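# Put a slip sheet and a module in each crate

## Task

In every crate, lay exactly one slip sheet (thin, flat) flat on the crate floor and stand exactly one module (small metal block) on top of that sheet, keeping the module the same side up as it is now. Afterwards, return every tool to the stand slot it came from, release it, and move the arm well away from all tools; nothing may end up off the table.

## Robot and tools

Robot: one FANUC CRX-5iA arm with a tool changer at its end. There are no built-in fingers. Three tools hang in a stand: grip50 (a 50 mm parallel gripper), grip85 (an 85 mm gripper) and cup (a suction cup). Only one can be mounted at a time, and a mounted tool counts as part of the arm.

Frames: everything is in the scene frame. The origin sits on the table surface straight under the arm base. +z is up, and +y is to the left when facing along +x. Positions are in metres. Orientations are quaternions in the order w, x, y, z. The reported pose (end_effector_position, end_effector_quat_wxyz) is the centre of the changer's flat face, with or without a tool. The face's own z axis points away from the arm. Tool points are offsets in mm along the face axes: grip50 grip point (0, -25, 180); grip85 grip point (0, 0, 173) when shut, 13 mm closer when fully open; cup rim centre (0, 0, 175). Both grippers close along the face x axis.

The row: both motion tools take one row of 15 numbers for the single arm, in this order: x, y, z, qw, qx, qy, qz, lock, grip50_position, grip50_force_limit, grip50_speed, grip85_position, grip85_force_limit, grip85_speed, cup_suction. The first seven are an absolute target pose of the changer face in the scene frame, not an offset. A target more than 0.6 m from the last reported position along any face axis is refused. Each control step, the commanded pose is clipped to at most 70 mm and 16 degrees from the measured one. Repeat the desired quaternion in every row. The last eight numbers lie in -1 to 1. lock: positive locks onto a plate, negative unlocks, 0 keeps the last command; it takes about 1 s. Gripper position: +1 is fully open; -1 closes until an object stops the fingers (pads touch near -0.65 for grip50, -0.8 for grip85). Force limit runs from about 20 N at -1 up to 185 N (grip50) or 235 N (grip85) at +1. Speed runs from about 20 mm/s at -1 to 150 mm/s at +1. cup_suction above 0.01 means on; 0.01 or less vents the cup.

Tools:
- execute_actions {actions, pictures}: the list holds one item or none. An empty list just reads the state. {"rows": [...], "steps": n} plays up to 15 rows, one per 1/30 s step, repeating the final row if steps exceed rows (default 15). {"steps": n} alone waits up to 300 steps, counted from the previous result, including your reply time.
- move {target, speed}: target is one 15-number row as above. The face follows a straight path to that absolute pose over 0.5 to 10 s. speed is 0.002 to 0.5 m/s (default 0.25); turning is capped at twice that value in rad/s. The path ignores obstacles. Its result adds a move: line with an ending (done, off_target, moving, held, fault), any limits (paced = the pose was clipped; held = some steps were blocked), and the distance left to the target.
- wait {seconds}: 0 to 10 s with no new command.
- zoom_image {camera, region}: camera is cam_head_left (896x504), cam_head_right (896x504) or cam_wrist (504x504). region is [x0, y0, x1, y1] in pixels from the top-left corner, at most 504x504.
- read_manual {section}: licence text only.


Result lines: pose, joint positions, tool_id (grip50/grip85/cup/none), plate_near, locked, unlocked, in_stand, unlock_refused, and the tool readings, which show n/a until the tool is ready. object_status codes: 0 = moving, 1 = blocked while opening, 2 = blocked while closing (a grip), 3 = reached the target or the pads met (this can also happen on a thin object). grip50 opening in mm is about (250 - measured) x 0.202. For grip85, counts of 78/130/180/230 mean 60/40/20/0 mm. cup_suction_measured of 1 means full vacuum; cup_part_present becomes 1 at 0.5. HELD marks steps the clearance check blocked, and pose unreachable means it altered or blocked the command. Hand target is the pose currently being driven toward.

Tool changing: to pick up, line the face up with the hanging plate within about 1 mm and 1 degree, with the face -y toward the fork's open side. When plate_near = 1, send lock +1 and wait for locked = 1. The tool then starts up, and grippers cycle closed and then open. To leave the stand, raise 10 to 30 mm (about 20), slide at least 110 mm along face -y out of the fork, then rise. To return, reverse that path. When in_stand = 1, stay still, send lock -1 and wait for unlocked = 1. Away from the stand, unlocking is refused. Slots are 180 mm apart, and the fork arms sit 40 to 70 mm either side along face x.

Gripping: send -1 and keep sending it, then confirm status 2. Changing the position number by 0.01 or more counts as a new command. The cup needs its whole rim on a smooth, flat area and pulls the part up to 12 mm closer. To release, vent the suction, then lift 15 mm.

Avoid: commanding targets past a contact, since the arm is stiff. 150 N of outside force, or contact torque reaching a joint's limit (148 N m for the first three joints, 37.2 for the wrist joints), triggers a 10 s fault stop. Also avoid fast impacts, dropping or slipping parts, knocking anything off the table, moving suction-held parts quickly, and holding loads long enough to overheat motors.

Each tool is called after ">>>" as name(argument=value, ...), one argument or row to a line, values as JSON.

## Session

>>> execute_actions(
  actions=[],
)

Scene clock: 0.00 s of 15600.00 s.
end_effector_position=(+0.4867, +0.4408, +0.1056) locked=0 unlocked=1 plate_near=0 in_stand=0 unlock_refused=0 tool_id=none grip50_position_measured=n/a grip50_object_status=n/a grip85_position_measured=n/a grip85_object_status=n/a cup_suction_measured=n/a cup_part_present=n/a end_effector_quat_wxyz=(+0.049, +0.861, +0.437, -0.254)
Joint positions: [ 1.138  0.792  0.375  0.063 -1.312 -1.624]
Joint velocities: [-0.    -0.     0.001 -0.    -0.     0.001]
Hand target: +0.487, +0.441, +0.106; +0.049, +0.861, +0.437, -0.254

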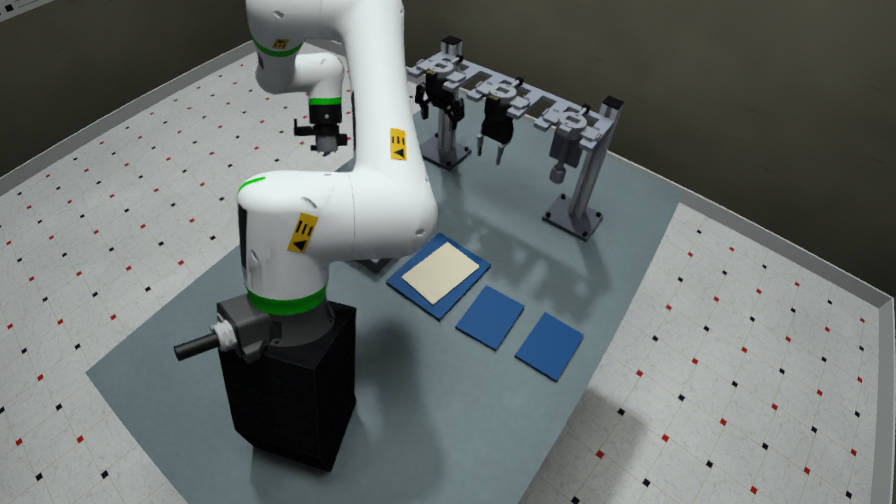

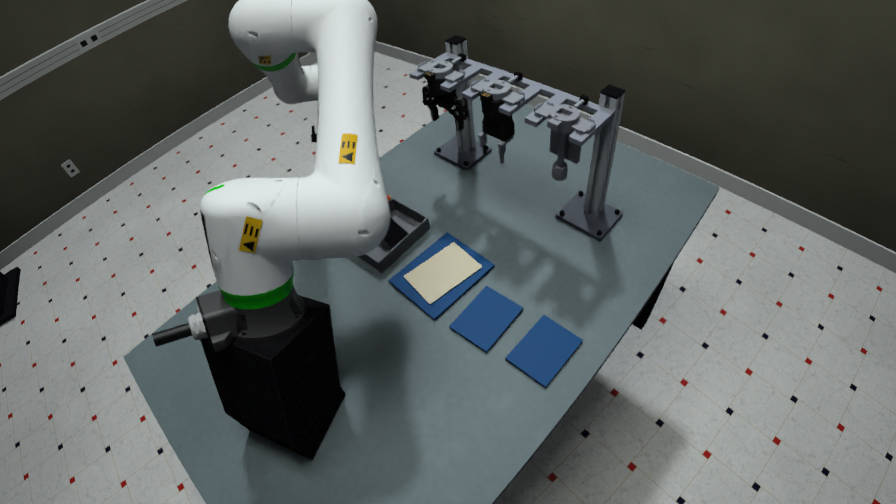

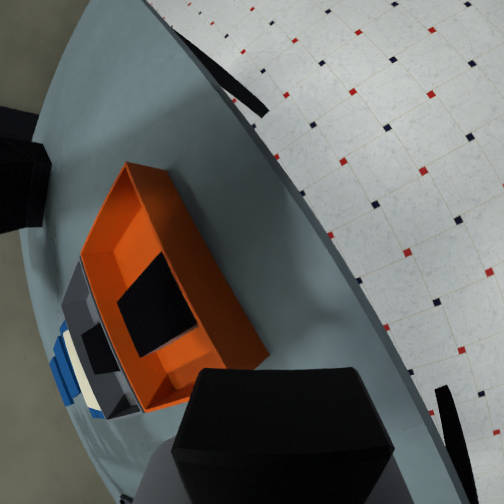

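>>> move(
  target=[0.48,0.40,0.30,0,0.7071,0.7071,0,0,0,0,0,1,0,0,0],
  speed=0.15,
)

>>> move(
  target=[0.47,0.12,0.45,0,0.7071,0.7071,0,0,0,0,0,1,0,0,0],
)

>>> move(
  target=[0.67,0.19,0.43,0,0.7071,0.7071,0,0,0,0,0,1,0,0,0],
)

Scene clock: 10.00 s of 15600.00 s.
end_effector_position=(+0.4798, +0.4004, +0.2996) locked=0 unlocked=1 plate_near=0 in_stand=0 unlock_refused=0 tool_id=none grip50_position_measured=n/a grip50_object_status=n/a grip85_position_measured=n/a grip85_object_status=n/a cup_suction_measured=n/a cup_part_present=n/a end_effector_quat_wxyz=(+0.000, +0.707, +0.707, +0.000)
Joint positions: [ 1.236  0.147 -0.251  0.321 -0.871 -1.213]
Joint velocities: [ 0. -0. -0.  0.  0.  0.]
Hand target: +0.480, +0.400, +0.300; +0.000, +0.707, +0.707, +0.000
Off the commanded pose: 0.001 m, 0 deg.
move: done

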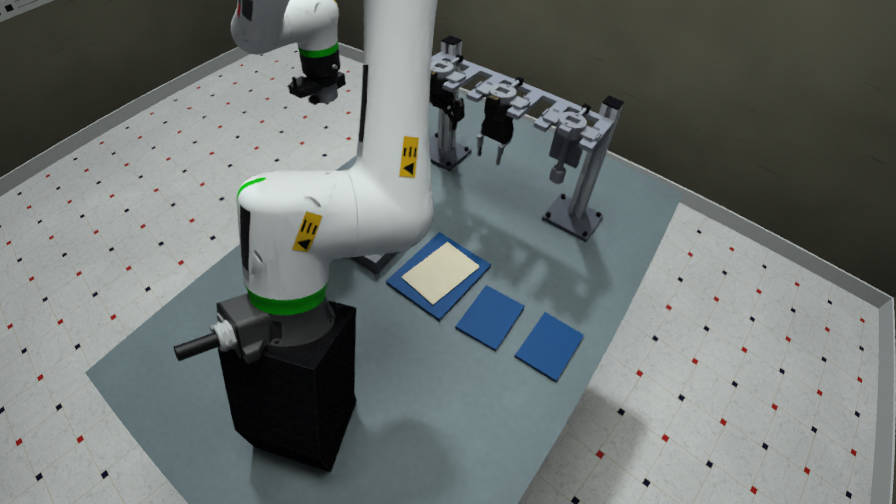

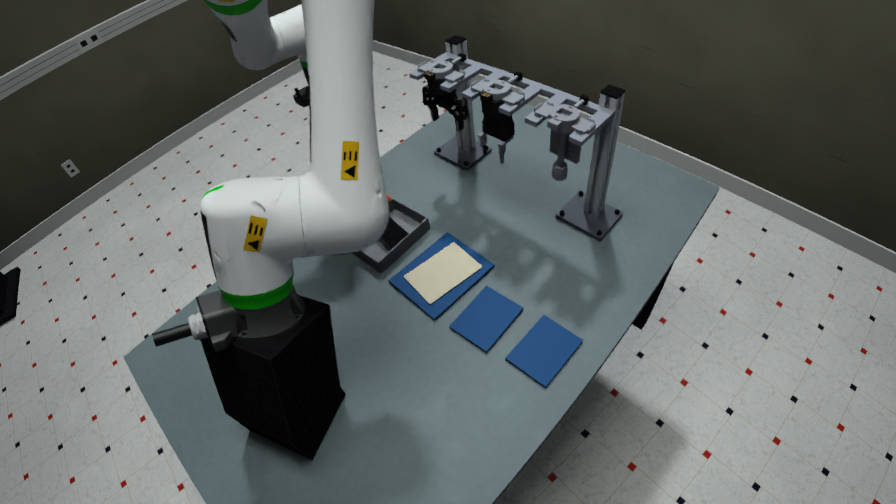

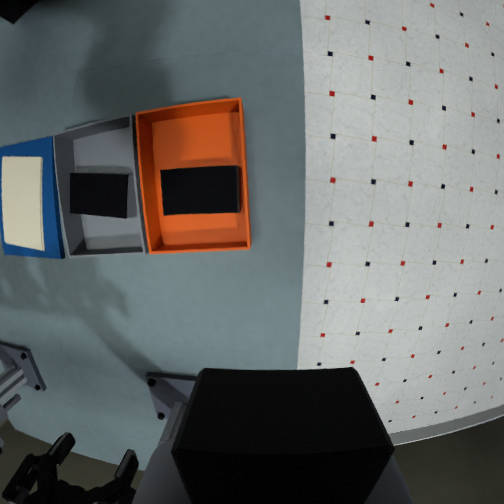

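Scene clock: 11.73 s of 15600.00 s.
end_effector_position=(+0.4691, +0.1203, +0.4503) locked=0 unlocked=1 plate_near=0 in_stand=0 unlock_refused=0 tool_id=none grip50_position_measured=n/a grip50_object_status=n/a grip85_position_measured=n/a grip85_object_status=n/a cup_suction_measured=n/a cup_part_present=n/a end_effector_quat_wxyz=(-0.001, +0.707, +0.707, -0.001)
Joint positions: [ 0.814 -0.423 -0.463  0.1   -1.14  -0.644]
Joint velocities: [-0.001  0.     0.001 -0.001 -0.001 -0.   ]
Hand target: +0.469, +0.120, +0.450; -0.001, +0.707, +0.707, -0.001
Off the commanded pose: 0.001 m, 0 deg.
move: done

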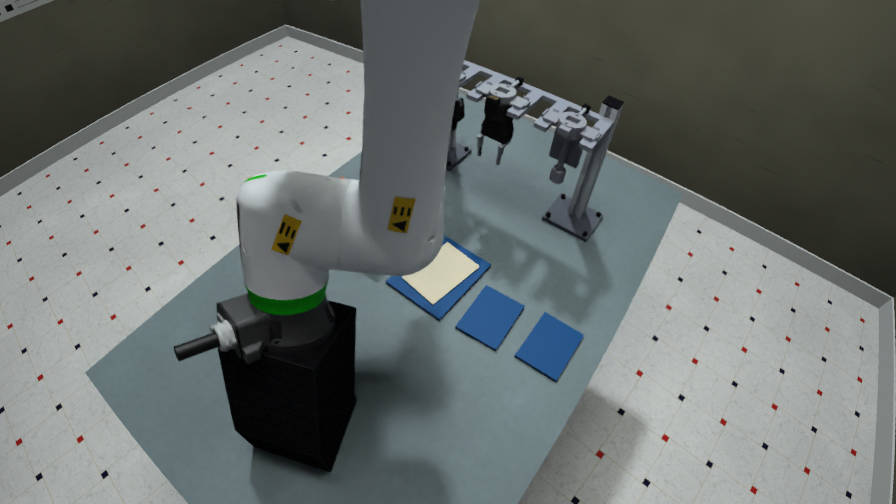

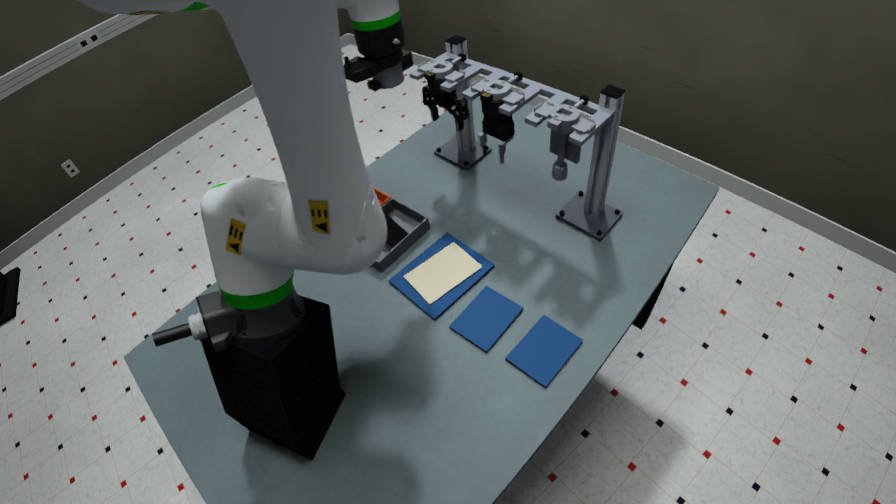

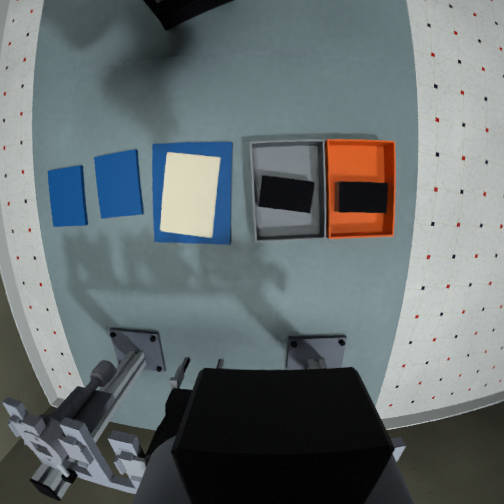

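Scene clock: 13.07 s of 15600.00 s.
end_effector_position=(+0.6701, +0.1896, +0.4299) locked=0 unlocked=1 plate_near=0 in_stand=0 unlock_refused=0 tool_id=none grip50_position_measured=n/a grip50_object_status=n/a grip85_position_measured=n/a grip85_object_status=n/a cup_suction_measured=n/a cup_part_present=n/a end_effector_quat_wxyz=(-0.000, +0.707, +0.707, -0.000)
Joint positions: [ 0.691  0.115  0.164  0.046 -1.218 -0.504]
Joint velocities: [-0.     0.001  0.001 -0.    -0.001 -0.   ]
Hand target: +0.670, +0.190, +0.430; -0.000, +0.707, +0.707, -0.000
Off the commanded pose: 0.000 m, 0 deg.
move: done

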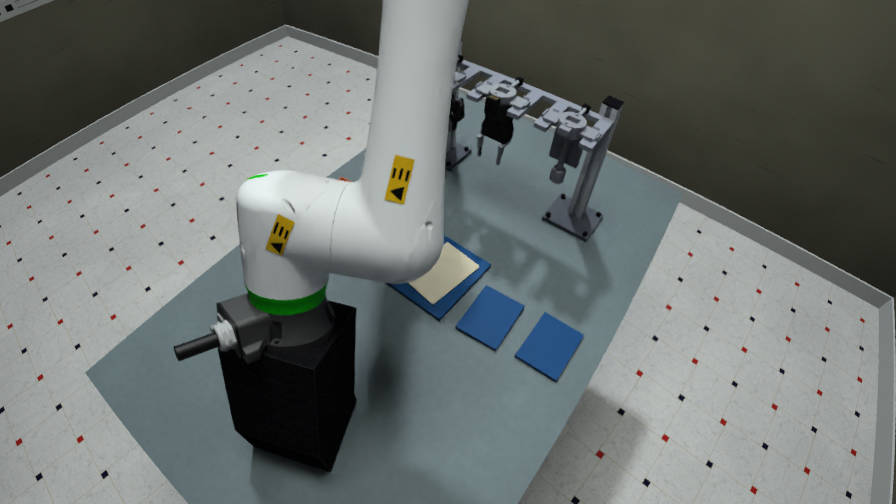

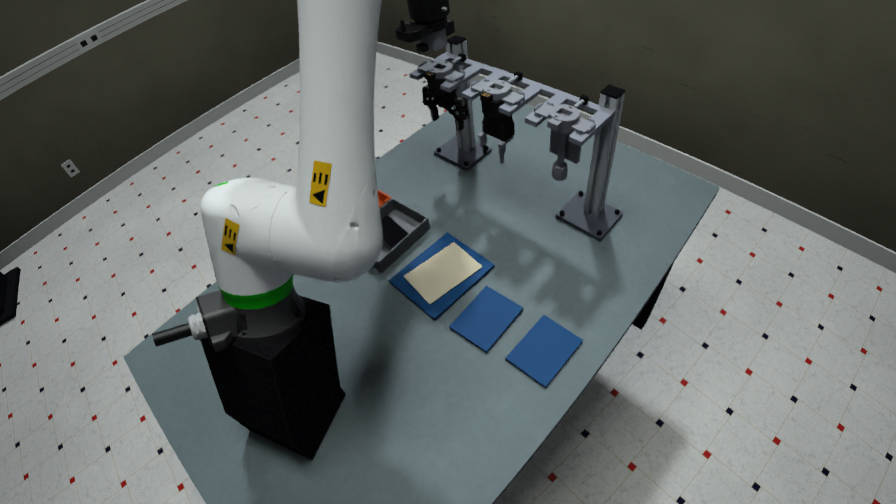

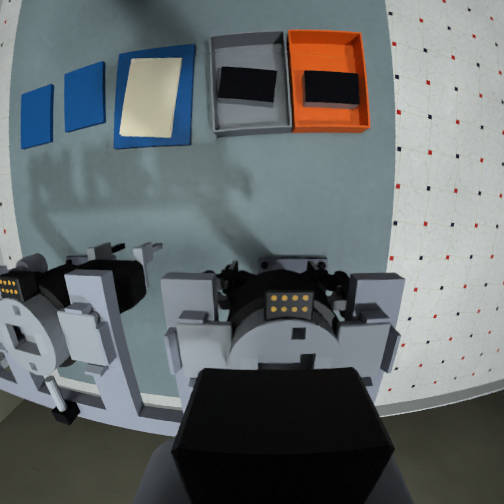

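>>> zoom_image(
  camera="cam_wrist",
  region=[200,20,380,140],
)

Region (200, 20, 380, 140) of cam_wrist's 504x504 image, scaled by 2.800, with more detail than that image has.

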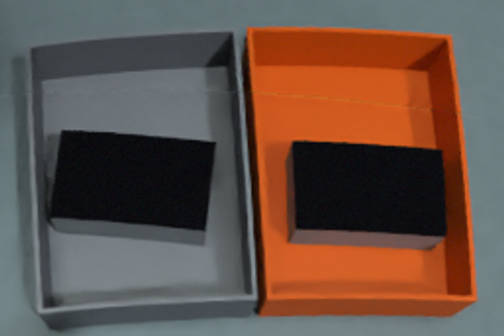

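>>> move(
  target=[0.682,-0.166,0.41,0,0.7071,0.7071,0,0,0,0,0,1,0,0,0],
  speed=0.2,
)

Scene clock: 26.10 s of 15600.00 s.
end_effector_position=(+0.6806, -0.1656, +0.4104) locked=0 unlocked=1 plate_near=0 in_stand=0 unlock_refused=0 tool_id=none grip50_position_measured=n/a grip50_object_status=n/a grip85_position_measured=n/a grip85_object_status=n/a cup_suction_measured=n/a cup_part_present=n/a end_effector_quat_wxyz=(-0.002, +0.707, +0.707, +0.000)
Joint positions: [-0.014  0.285  0.297 -0.237 -1.252  0.245]
Joint velocities: [-0.001  0.     0.001 -0.    -0.    -0.   ]
Hand target: +0.681, -0.166, +0.410; -0.002, +0.707, +0.707, +0.000
Off the commanded pose: 0.002 m, 0 deg.
move: done

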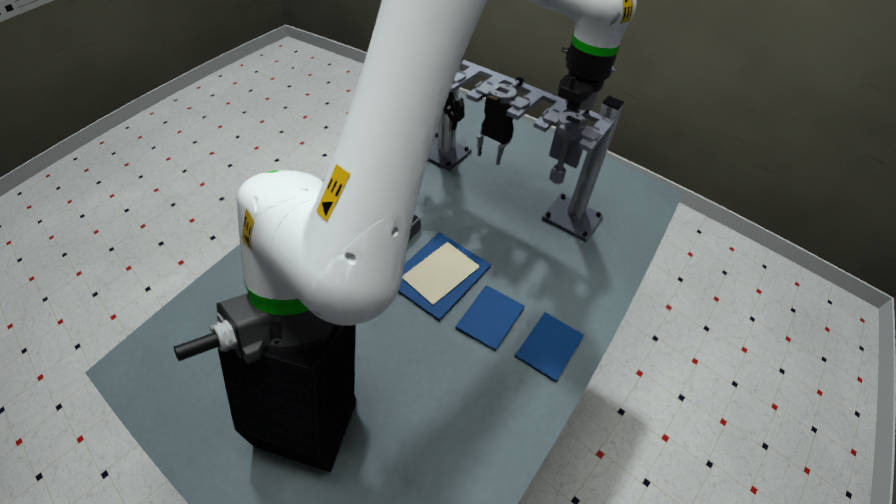

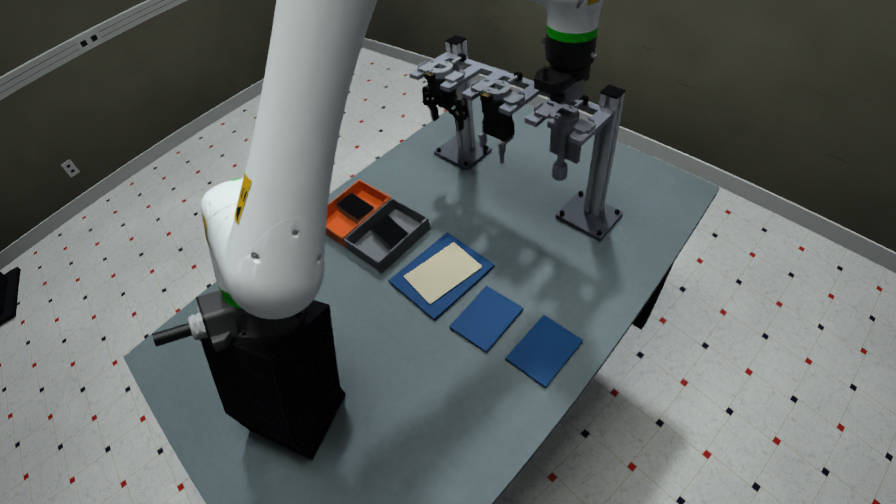

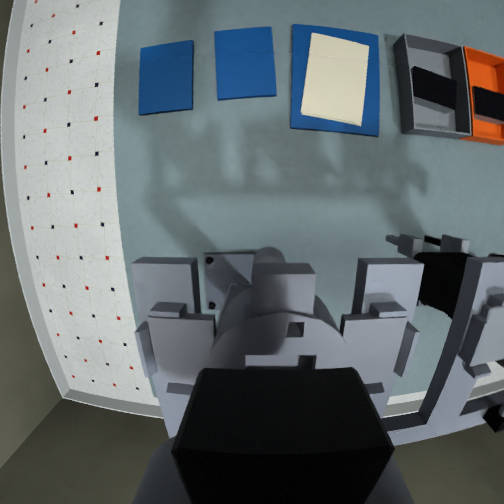

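>>> move(
  target=[0.682,-0.166,0.376,0,0.7071,0.7071,0,0,0,0,0,1,0,0,0],
  speed=0.04,
)

Scene clock: 32.90 s of 15600.00 s.
end_effector_position=(+0.6820, -0.1660, +0.3761) locked=0 unlocked=1 plate_near=0 in_stand=0 unlock_refused=0 tool_id=none grip50_position_measured=n/a grip50_object_status=n/a grip85_position_measured=n/a grip85_object_status=n/a cup_suction_measured=n/a cup_part_present=n/a end_effector_quat_wxyz=(+0.000, +0.707, +0.707, +0.000)
Joint positions: [ 0.     0.318  0.265 -0.235 -1.184  0.246]
Joint velocities: [-0.     0.    -0.001 -0.     0.001 -0.   ]
Hand target: +0.682, -0.166, +0.376; -0.000, +0.707, +0.707, +0.000
Off the commanded pose: 0.000 m, 0 deg.
move: done

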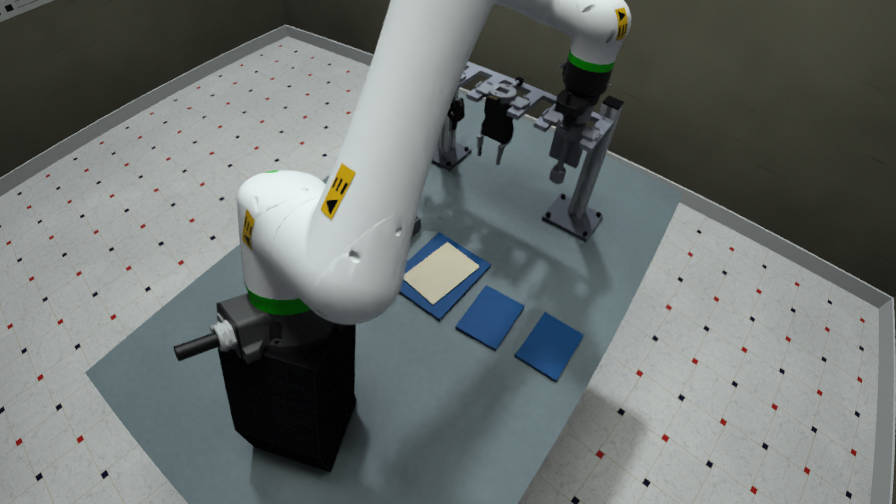

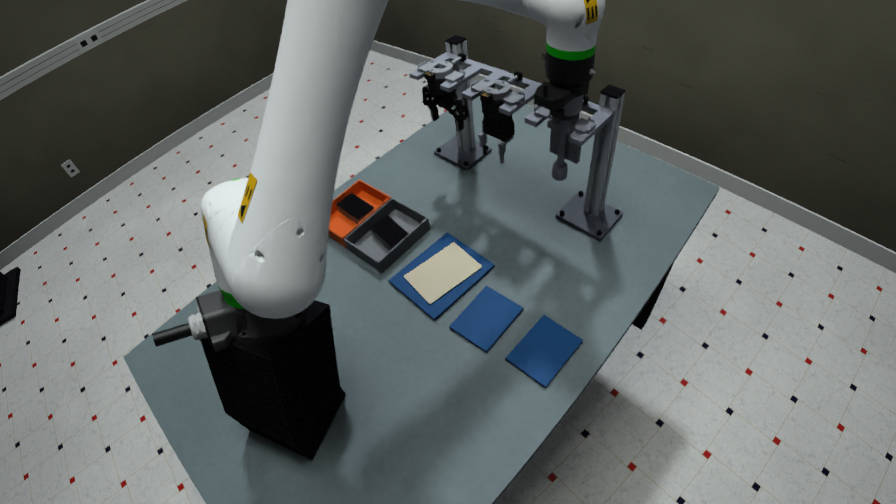

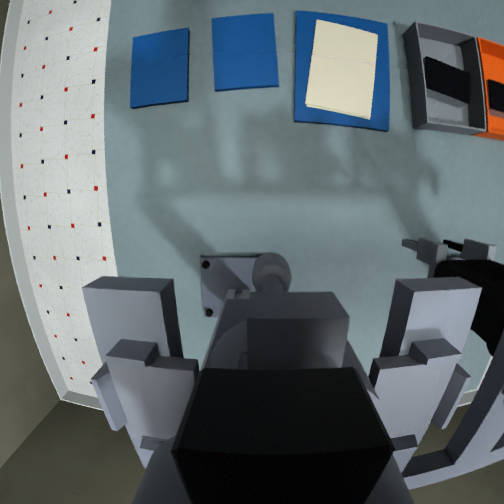

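>>> move(
  target=[0.682,-0.160,0.376,0,0.7071,0.7071,0,0,0,0,0,1,0,0,0],
  speed=0.04,
)

>>> zoom_image(
  camera="cam_wrist",
  region=[52,240,502,440],
)

Scene clock: 43.13 s of 15600.00 s.
end_effector_position=(+0.6820, -0.1600, +0.3760) locked=0 unlocked=1 plate_near=0 in_stand=0 unlock_refused=0 tool_id=none grip50_position_measured=n/a grip50_object_status=n/a grip85_position_measured=n/a grip85_object_status=n/a cup_suction_measured=n/a cup_part_present=n/a end_effector_quat_wxyz=(+0.000, +0.707, +0.707, -0.000)
Joint positions: [ 0.011  0.311  0.258 -0.231 -1.18   0.235]
Joint velocities: [ 0.    -0.    -0.001  0.    -0.    -0.001]
Hand target: +0.682, -0.160, +0.376; +0.000, +0.707, +0.707, -0.000
Off the commanded pose: 0.000 m, 0 deg.
move: done

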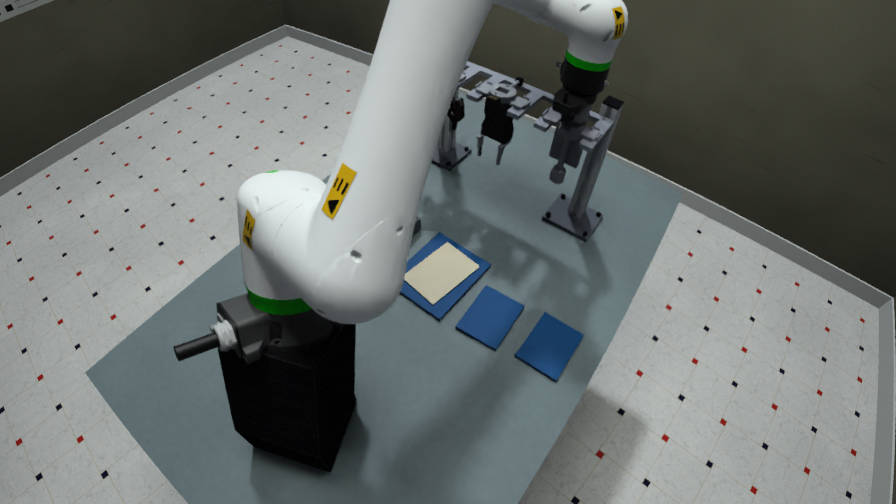

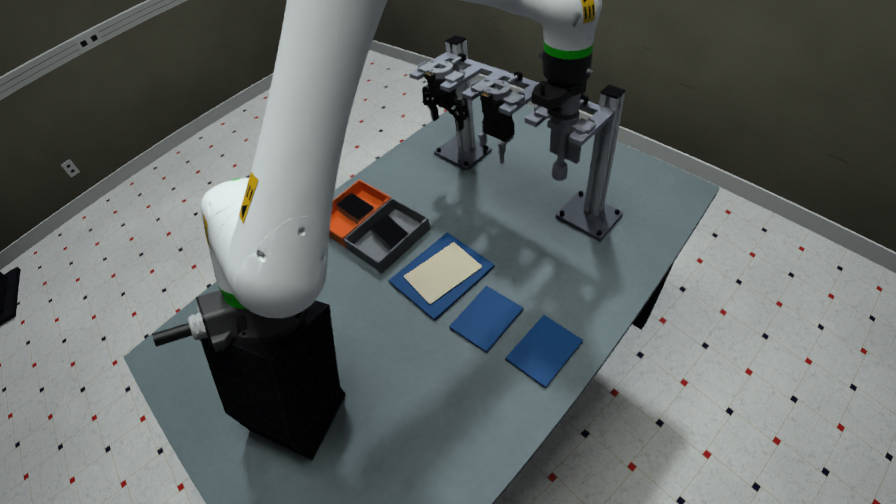

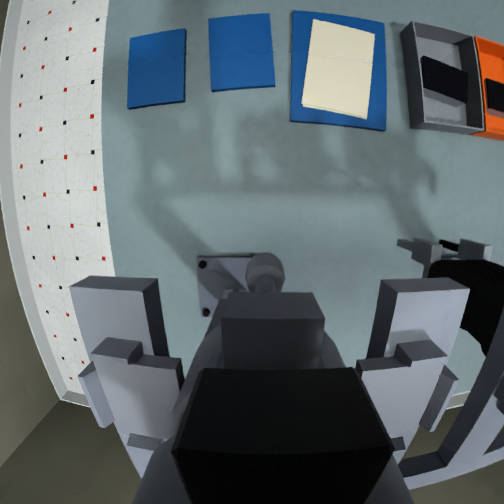

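Region (52, 240, 502, 440) of cam_wrist's 504x504 image, scaled by 1.120, with more detail than that image has.

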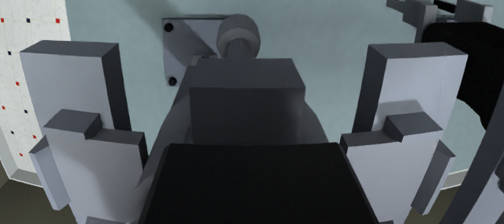

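>>> move(
  target=[0.682,-0.1602,0.368,0,0.7071,0.7071,0,0,0,0,0,1,0,0,0],
  speed=0.01,
)

Scene clock: 48.47 s of 15600.00 s.
end_effector_position=(+0.6821, -0.1602, +0.3681) locked=0 unlocked=1 plate_near=0 in_stand=0 unlock_refused=0 tool_id=none grip50_position_measured=n/a grip50_object_status=n/a grip85_position_measured=n/a grip85_object_status=n/a cup_suction_measured=n/a cup_part_present=n/a end_effector_quat_wxyz=(+0.000, +0.707, +0.707, +0.000)
Joint positions: [ 0.014  0.319  0.251 -0.232 -1.165  0.236]
Joint velocities: [ 0.001  0.002 -0.002 -0.    -0.    -0.   ]
Hand target: +0.682, -0.160, +0.368; -0.000, +0.707, +0.707, +0.000
Off the commanded pose: 0.000 m, 0 deg.
move: done

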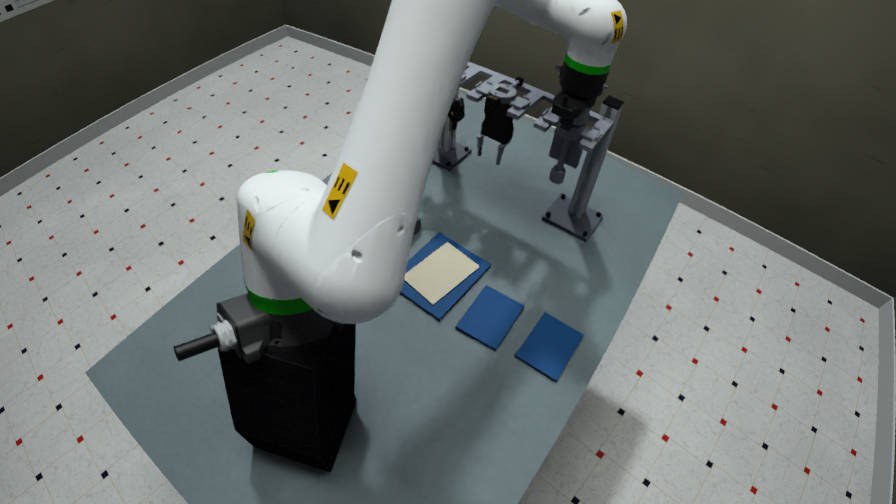

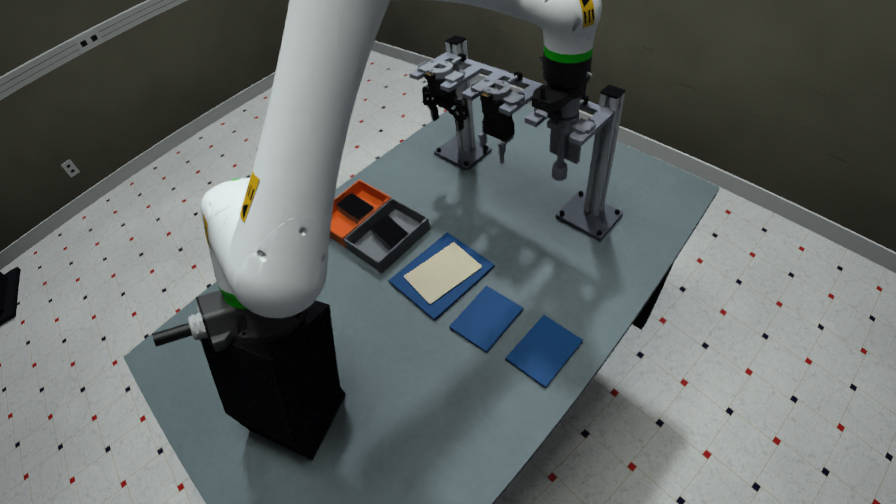

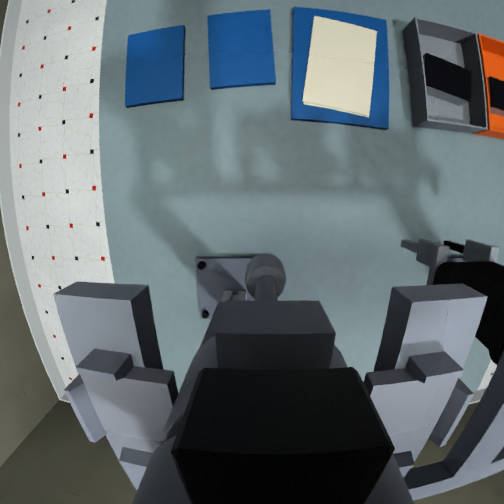

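>>> move(
  target=[0.684,-0.1602,0.368,0,0.7071,0.7071,0,0,0,0,0,1,0,0,0],
  speed=0.01,
)

>>> execute_actions(
  actions=[
    {"rows":[[0.684,-0.1602,0.3675,0,0.7071,0.7071,0,0,0,0,0,1,0,0,0],[0.684,-0.1602,0.367,0,0.7071,0.7071,0,0,0,0,0,1,0,0,0],[0.684,-0.1602,0.3665,0,0.7071,0.7071,0,0,0,0,0,1,0,0,0],[0.684,-0.1602,0.366,0,0.7071,0.7071,0,0,0,0,0,1,0,0,0],[0.684,-0.1602,0.3655,0,0.7071,0.7071,0,0,0,0,0,1,0,0,0],[0.684,-0.1602,0.365,0,0.7071,0.7071,0,0,0,0,0,1,0,0,0],[0.684,-0.1602,0.3645,0,0.7071,0.7071,0,0,0,0,0,1,0,0,0],[0.684,-0.1602,0.364,0,0.7071,0.7071,0,0,0,0,0,1,0,0,0]],"steps":15},
  ],
)

Scene clock: 61.07 s of 15600.00 s.
end_effector_position=(+0.6840, -0.1602, +0.3680) locked=0 unlocked=1 plate_near=0 in_stand=0 unlock_refused=0 tool_id=none grip50_position_measured=n/a grip50_object_status=n/a grip85_position_measured=n/a grip85_object_status=n/a cup_suction_measured=n/a cup_part_present=n/a end_effector_quat_wxyz=(-0.000, +0.707, +0.707, -0.000)
Joint positions: [ 0.014  0.323  0.258 -0.232 -1.168  0.235]
Joint velocities: [ 0.001  0.     0.002  0.    -0.     0.   ]
Hand target: +0.684, -0.160, +0.368; +0.000, +0.707, +0.707, -0.000
Off the commanded pose: 0.000 m, 0 deg.
move: done

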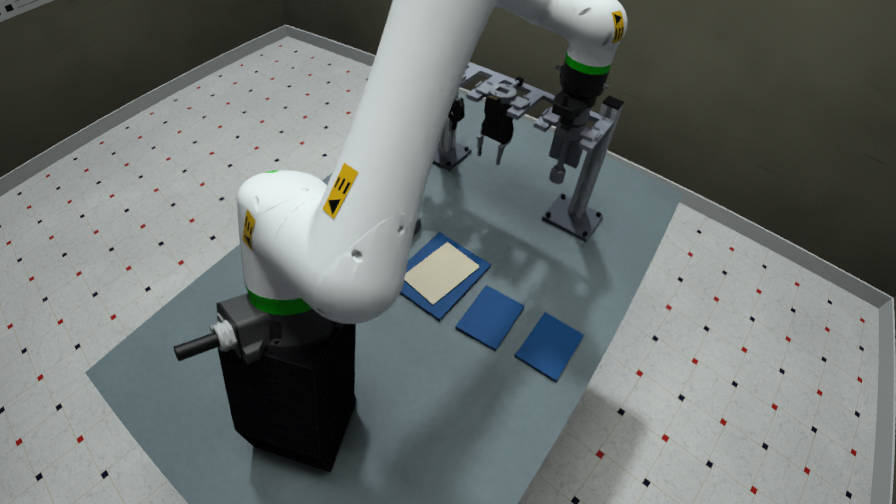

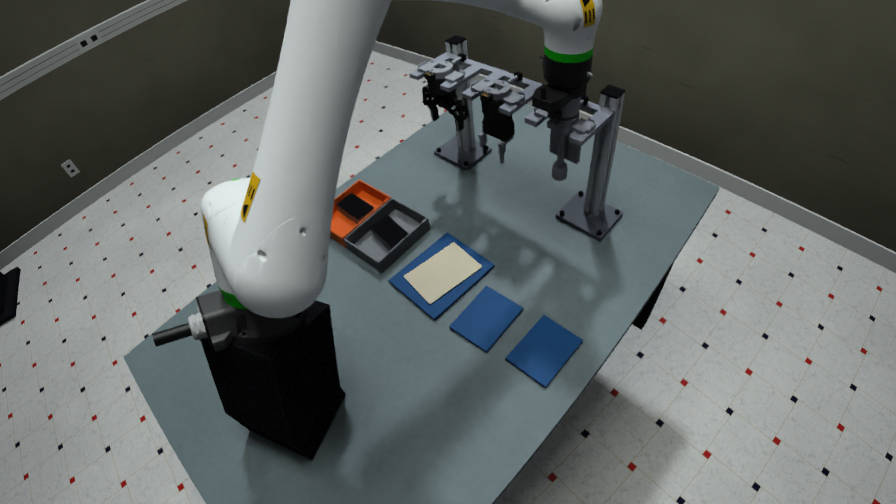

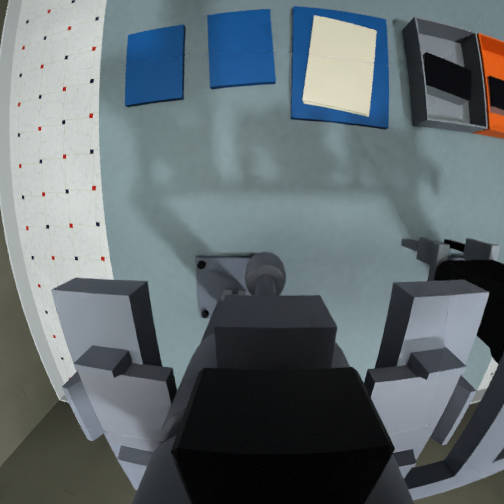

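Scene clock: 61.57 s of 15600.00 s.
end_effector_position=(+0.6840, -0.1602, +0.3640) locked=0 unlocked=1 plate_near=0 in_stand=1 unlock_refused=0 tool_id=none grip50_position_measured=n/a grip50_object_status=n/a grip85_position_measured=n/a grip85_object_status=n/a cup_suction_measured=n/a cup_part_present=n/a end_effector_quat_wxyz=(+0.000, +0.707, +0.707, -0.000)
Joint positions: [ 0.016  0.327  0.255 -0.232 -1.161  0.235]
Joint velocities: [-0.    -0.     0.001 -0.001  0.     0.003]
Hand target: +0.684, -0.160, +0.364; -0.000, +0.707, +0.707, +0.000
Off the commanded pose: 0.000 m, 0 deg.
Steps of this call (steps 1 to 15: all 15 steps of this action). Readings (end_effector_position | what the end effector reports):
1: (+0.6840, -0.1602, +0.3680) | locked=0 unlocked=1 plate_near=0 in_stand=0 unlock_refused=0 tool_id=none grip50_position_measured=n/a grip50_object_status=n/a grip85_position_measured=n/a grip85_object_status=n/a cup_suction_measured=n/a cup_part_present=n/a
2: (+0.6840, -0.1602, +0.3678) | locked=0 unlocked=1 plate_near=0 in_stand=0 unlock_refused=0 tool_id=none grip50_position_measured=n/a grip50_object_status=n/a grip85_position_measured=n/a grip85_object_status=n/a cup_suction_measured=n/a cup_part_present=n/a
4: (+0.6840, -0.1602, +0.3670) | locked=0 unlocked=1 plate_near=0 in_stand=0 unlock_refused=0 tool_id=none grip50_position_measured=n/a grip50_object_status=n/a grip85_position_measured=n/a grip85_object_status=n/a cup_suction_measured=n/a cup_part_present=n/a
8: (+0.6840, -0.1602, +0.3649) | locked=0 unlocked=1 plate_near=0 in_stand=0 unlock_refused=0 tool_id=none grip50_position_measured=n/a grip50_object_status=n/a grip85_position_measured=n/a grip85_object_status=n/a cup_suction_measured=n/a cup_part_present=n/a
15: the state above

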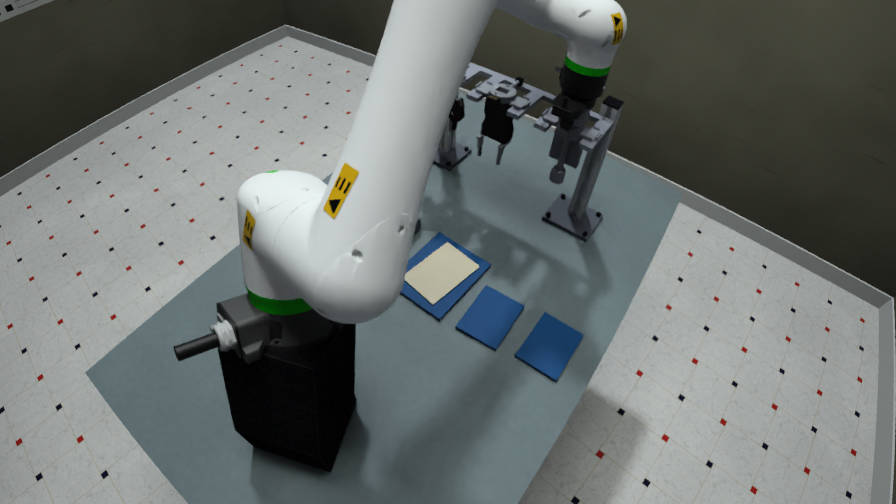

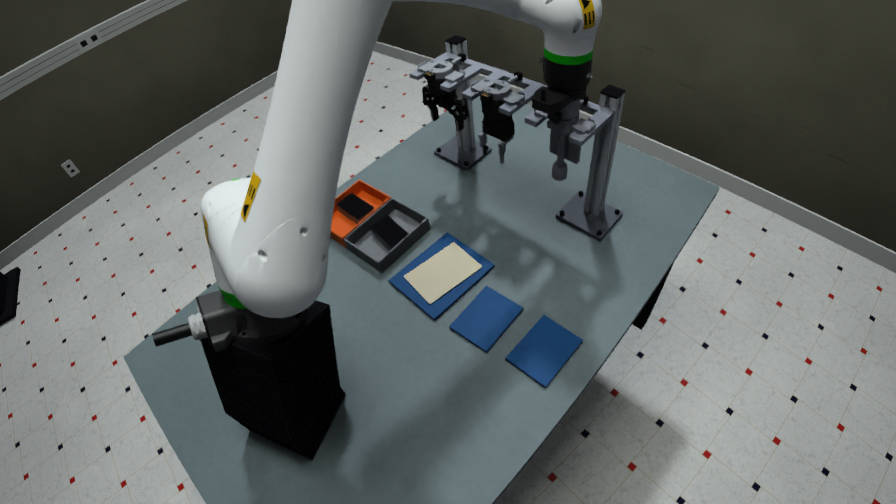

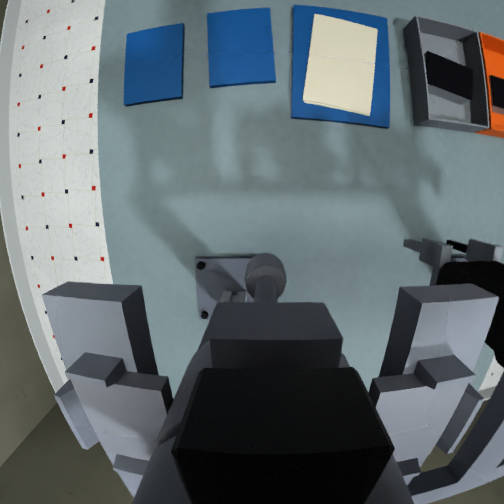

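>>> execute_actions(
  actions=[
    {"rows":[[0.684,-0.1602,0.3636,0,0.7071,0.7071,0,0,0,0,0,1,0,0,0],[0.684,-0.1602,0.3632,0,0.7071,0.7071,0,0,0,0,0,1,0,0,0],[0.684,-0.1602,0.3628,0,0.7071,0.7071,0,0,0,0,0,1,0,0,0],[0.684,-0.1602,0.3624,0,0.7071,0.7071,0,0,0,0,0,1,0,0,0],[0.684,-0.1602,0.362,0,0.7071,0.7071,0,0,0,0,0,1,0,0,0],[0.684,-0.1602,0.3616,0,0.7071,0.7071,0,0,0,0,0,1,0,0,0],[0.684,-0.1602,0.3612,0,0.7071,0.7071,0,0,0,0,0,1,0,0,0],[0.684,-0.1602,0.3608,0,0.7071,0.7071,0,0,0,0,0,1,0,0,0]],"steps":15},
  ],
  pictures=false,
)

Scene clock: 70.37 s of 15600.00 s.
end_effector_position=(+0.6841, -0.1602, +0.3610) locked=0 unlocked=1 plate_near=1 in_stand=1 unlock_refused=0 tool_id=none grip50_position_measured=n/a grip50_object_status=n/a grip85_position_measured=n/a grip85_object_status=n/a cup_suction_measured=n/a cup_part_present=n/a end_effector_quat_wxyz=(+0.000, +0.707, +0.707, +0.000)
Joint positions: [ 0.017  0.331  0.253 -0.232 -1.155  0.235]
Joint velocities: [ 0.001  0.    -0.001 -0.    -0.    -0.   ]
Hand target: +0.684, -0.160, +0.361; -0.000, +0.707, +0.707, +0.000
Off the commanded pose: 0.000 m, 0 deg.
Steps of this call (steps 1 to 249: nothing new was sent; steps 250 to 264: all 15 steps of this action). Readings (end_effector_position | what the end effector reports):
250: (+0.6840, -0.1602, +0.3640) | locked=0 unlocked=1 plate_near=0 in_stand=1 unlock_refused=0 tool_id=none grip50_position_measured=n/a grip50_object_status=n/a grip85_position_measured=n/a grip85_object_status=n/a cup_suction_measured=n/a cup_part_present=n/a
251: (+0.6840, -0.1602, +0.3638) | locked=0 unlocked=1 plate_near=0 in_stand=1 unlock_refused=0 tool_id=none grip50_position_measured=n/a grip50_object_status=n/a grip85_position_measured=n/a grip85_object_status=n/a cup_suction_measured=n/a cup_part_present=n/a
253: (+0.6840, -0.1602, +0.3631) | locked=0 unlocked=1 plate_near=0 in_stand=1 unlock_refused=0 tool_id=none grip50_position_measured=n/a grip50_object_status=n/a grip85_position_measured=n/a grip85_object_status=n/a cup_suction_measured=n/a cup_part_present=n/a
257: (+0.6841, -0.1602, +0.3616) | locked=0 unlocked=1 plate_near=1 in_stand=1 unlock_refused=0 tool_id=none grip50_position_measured=n/a grip50_object_status=n/a grip85_position_measured=n/a grip85_object_status=n/a cup_suction_measured=n/a cup_part_present=n/a
264: the state above


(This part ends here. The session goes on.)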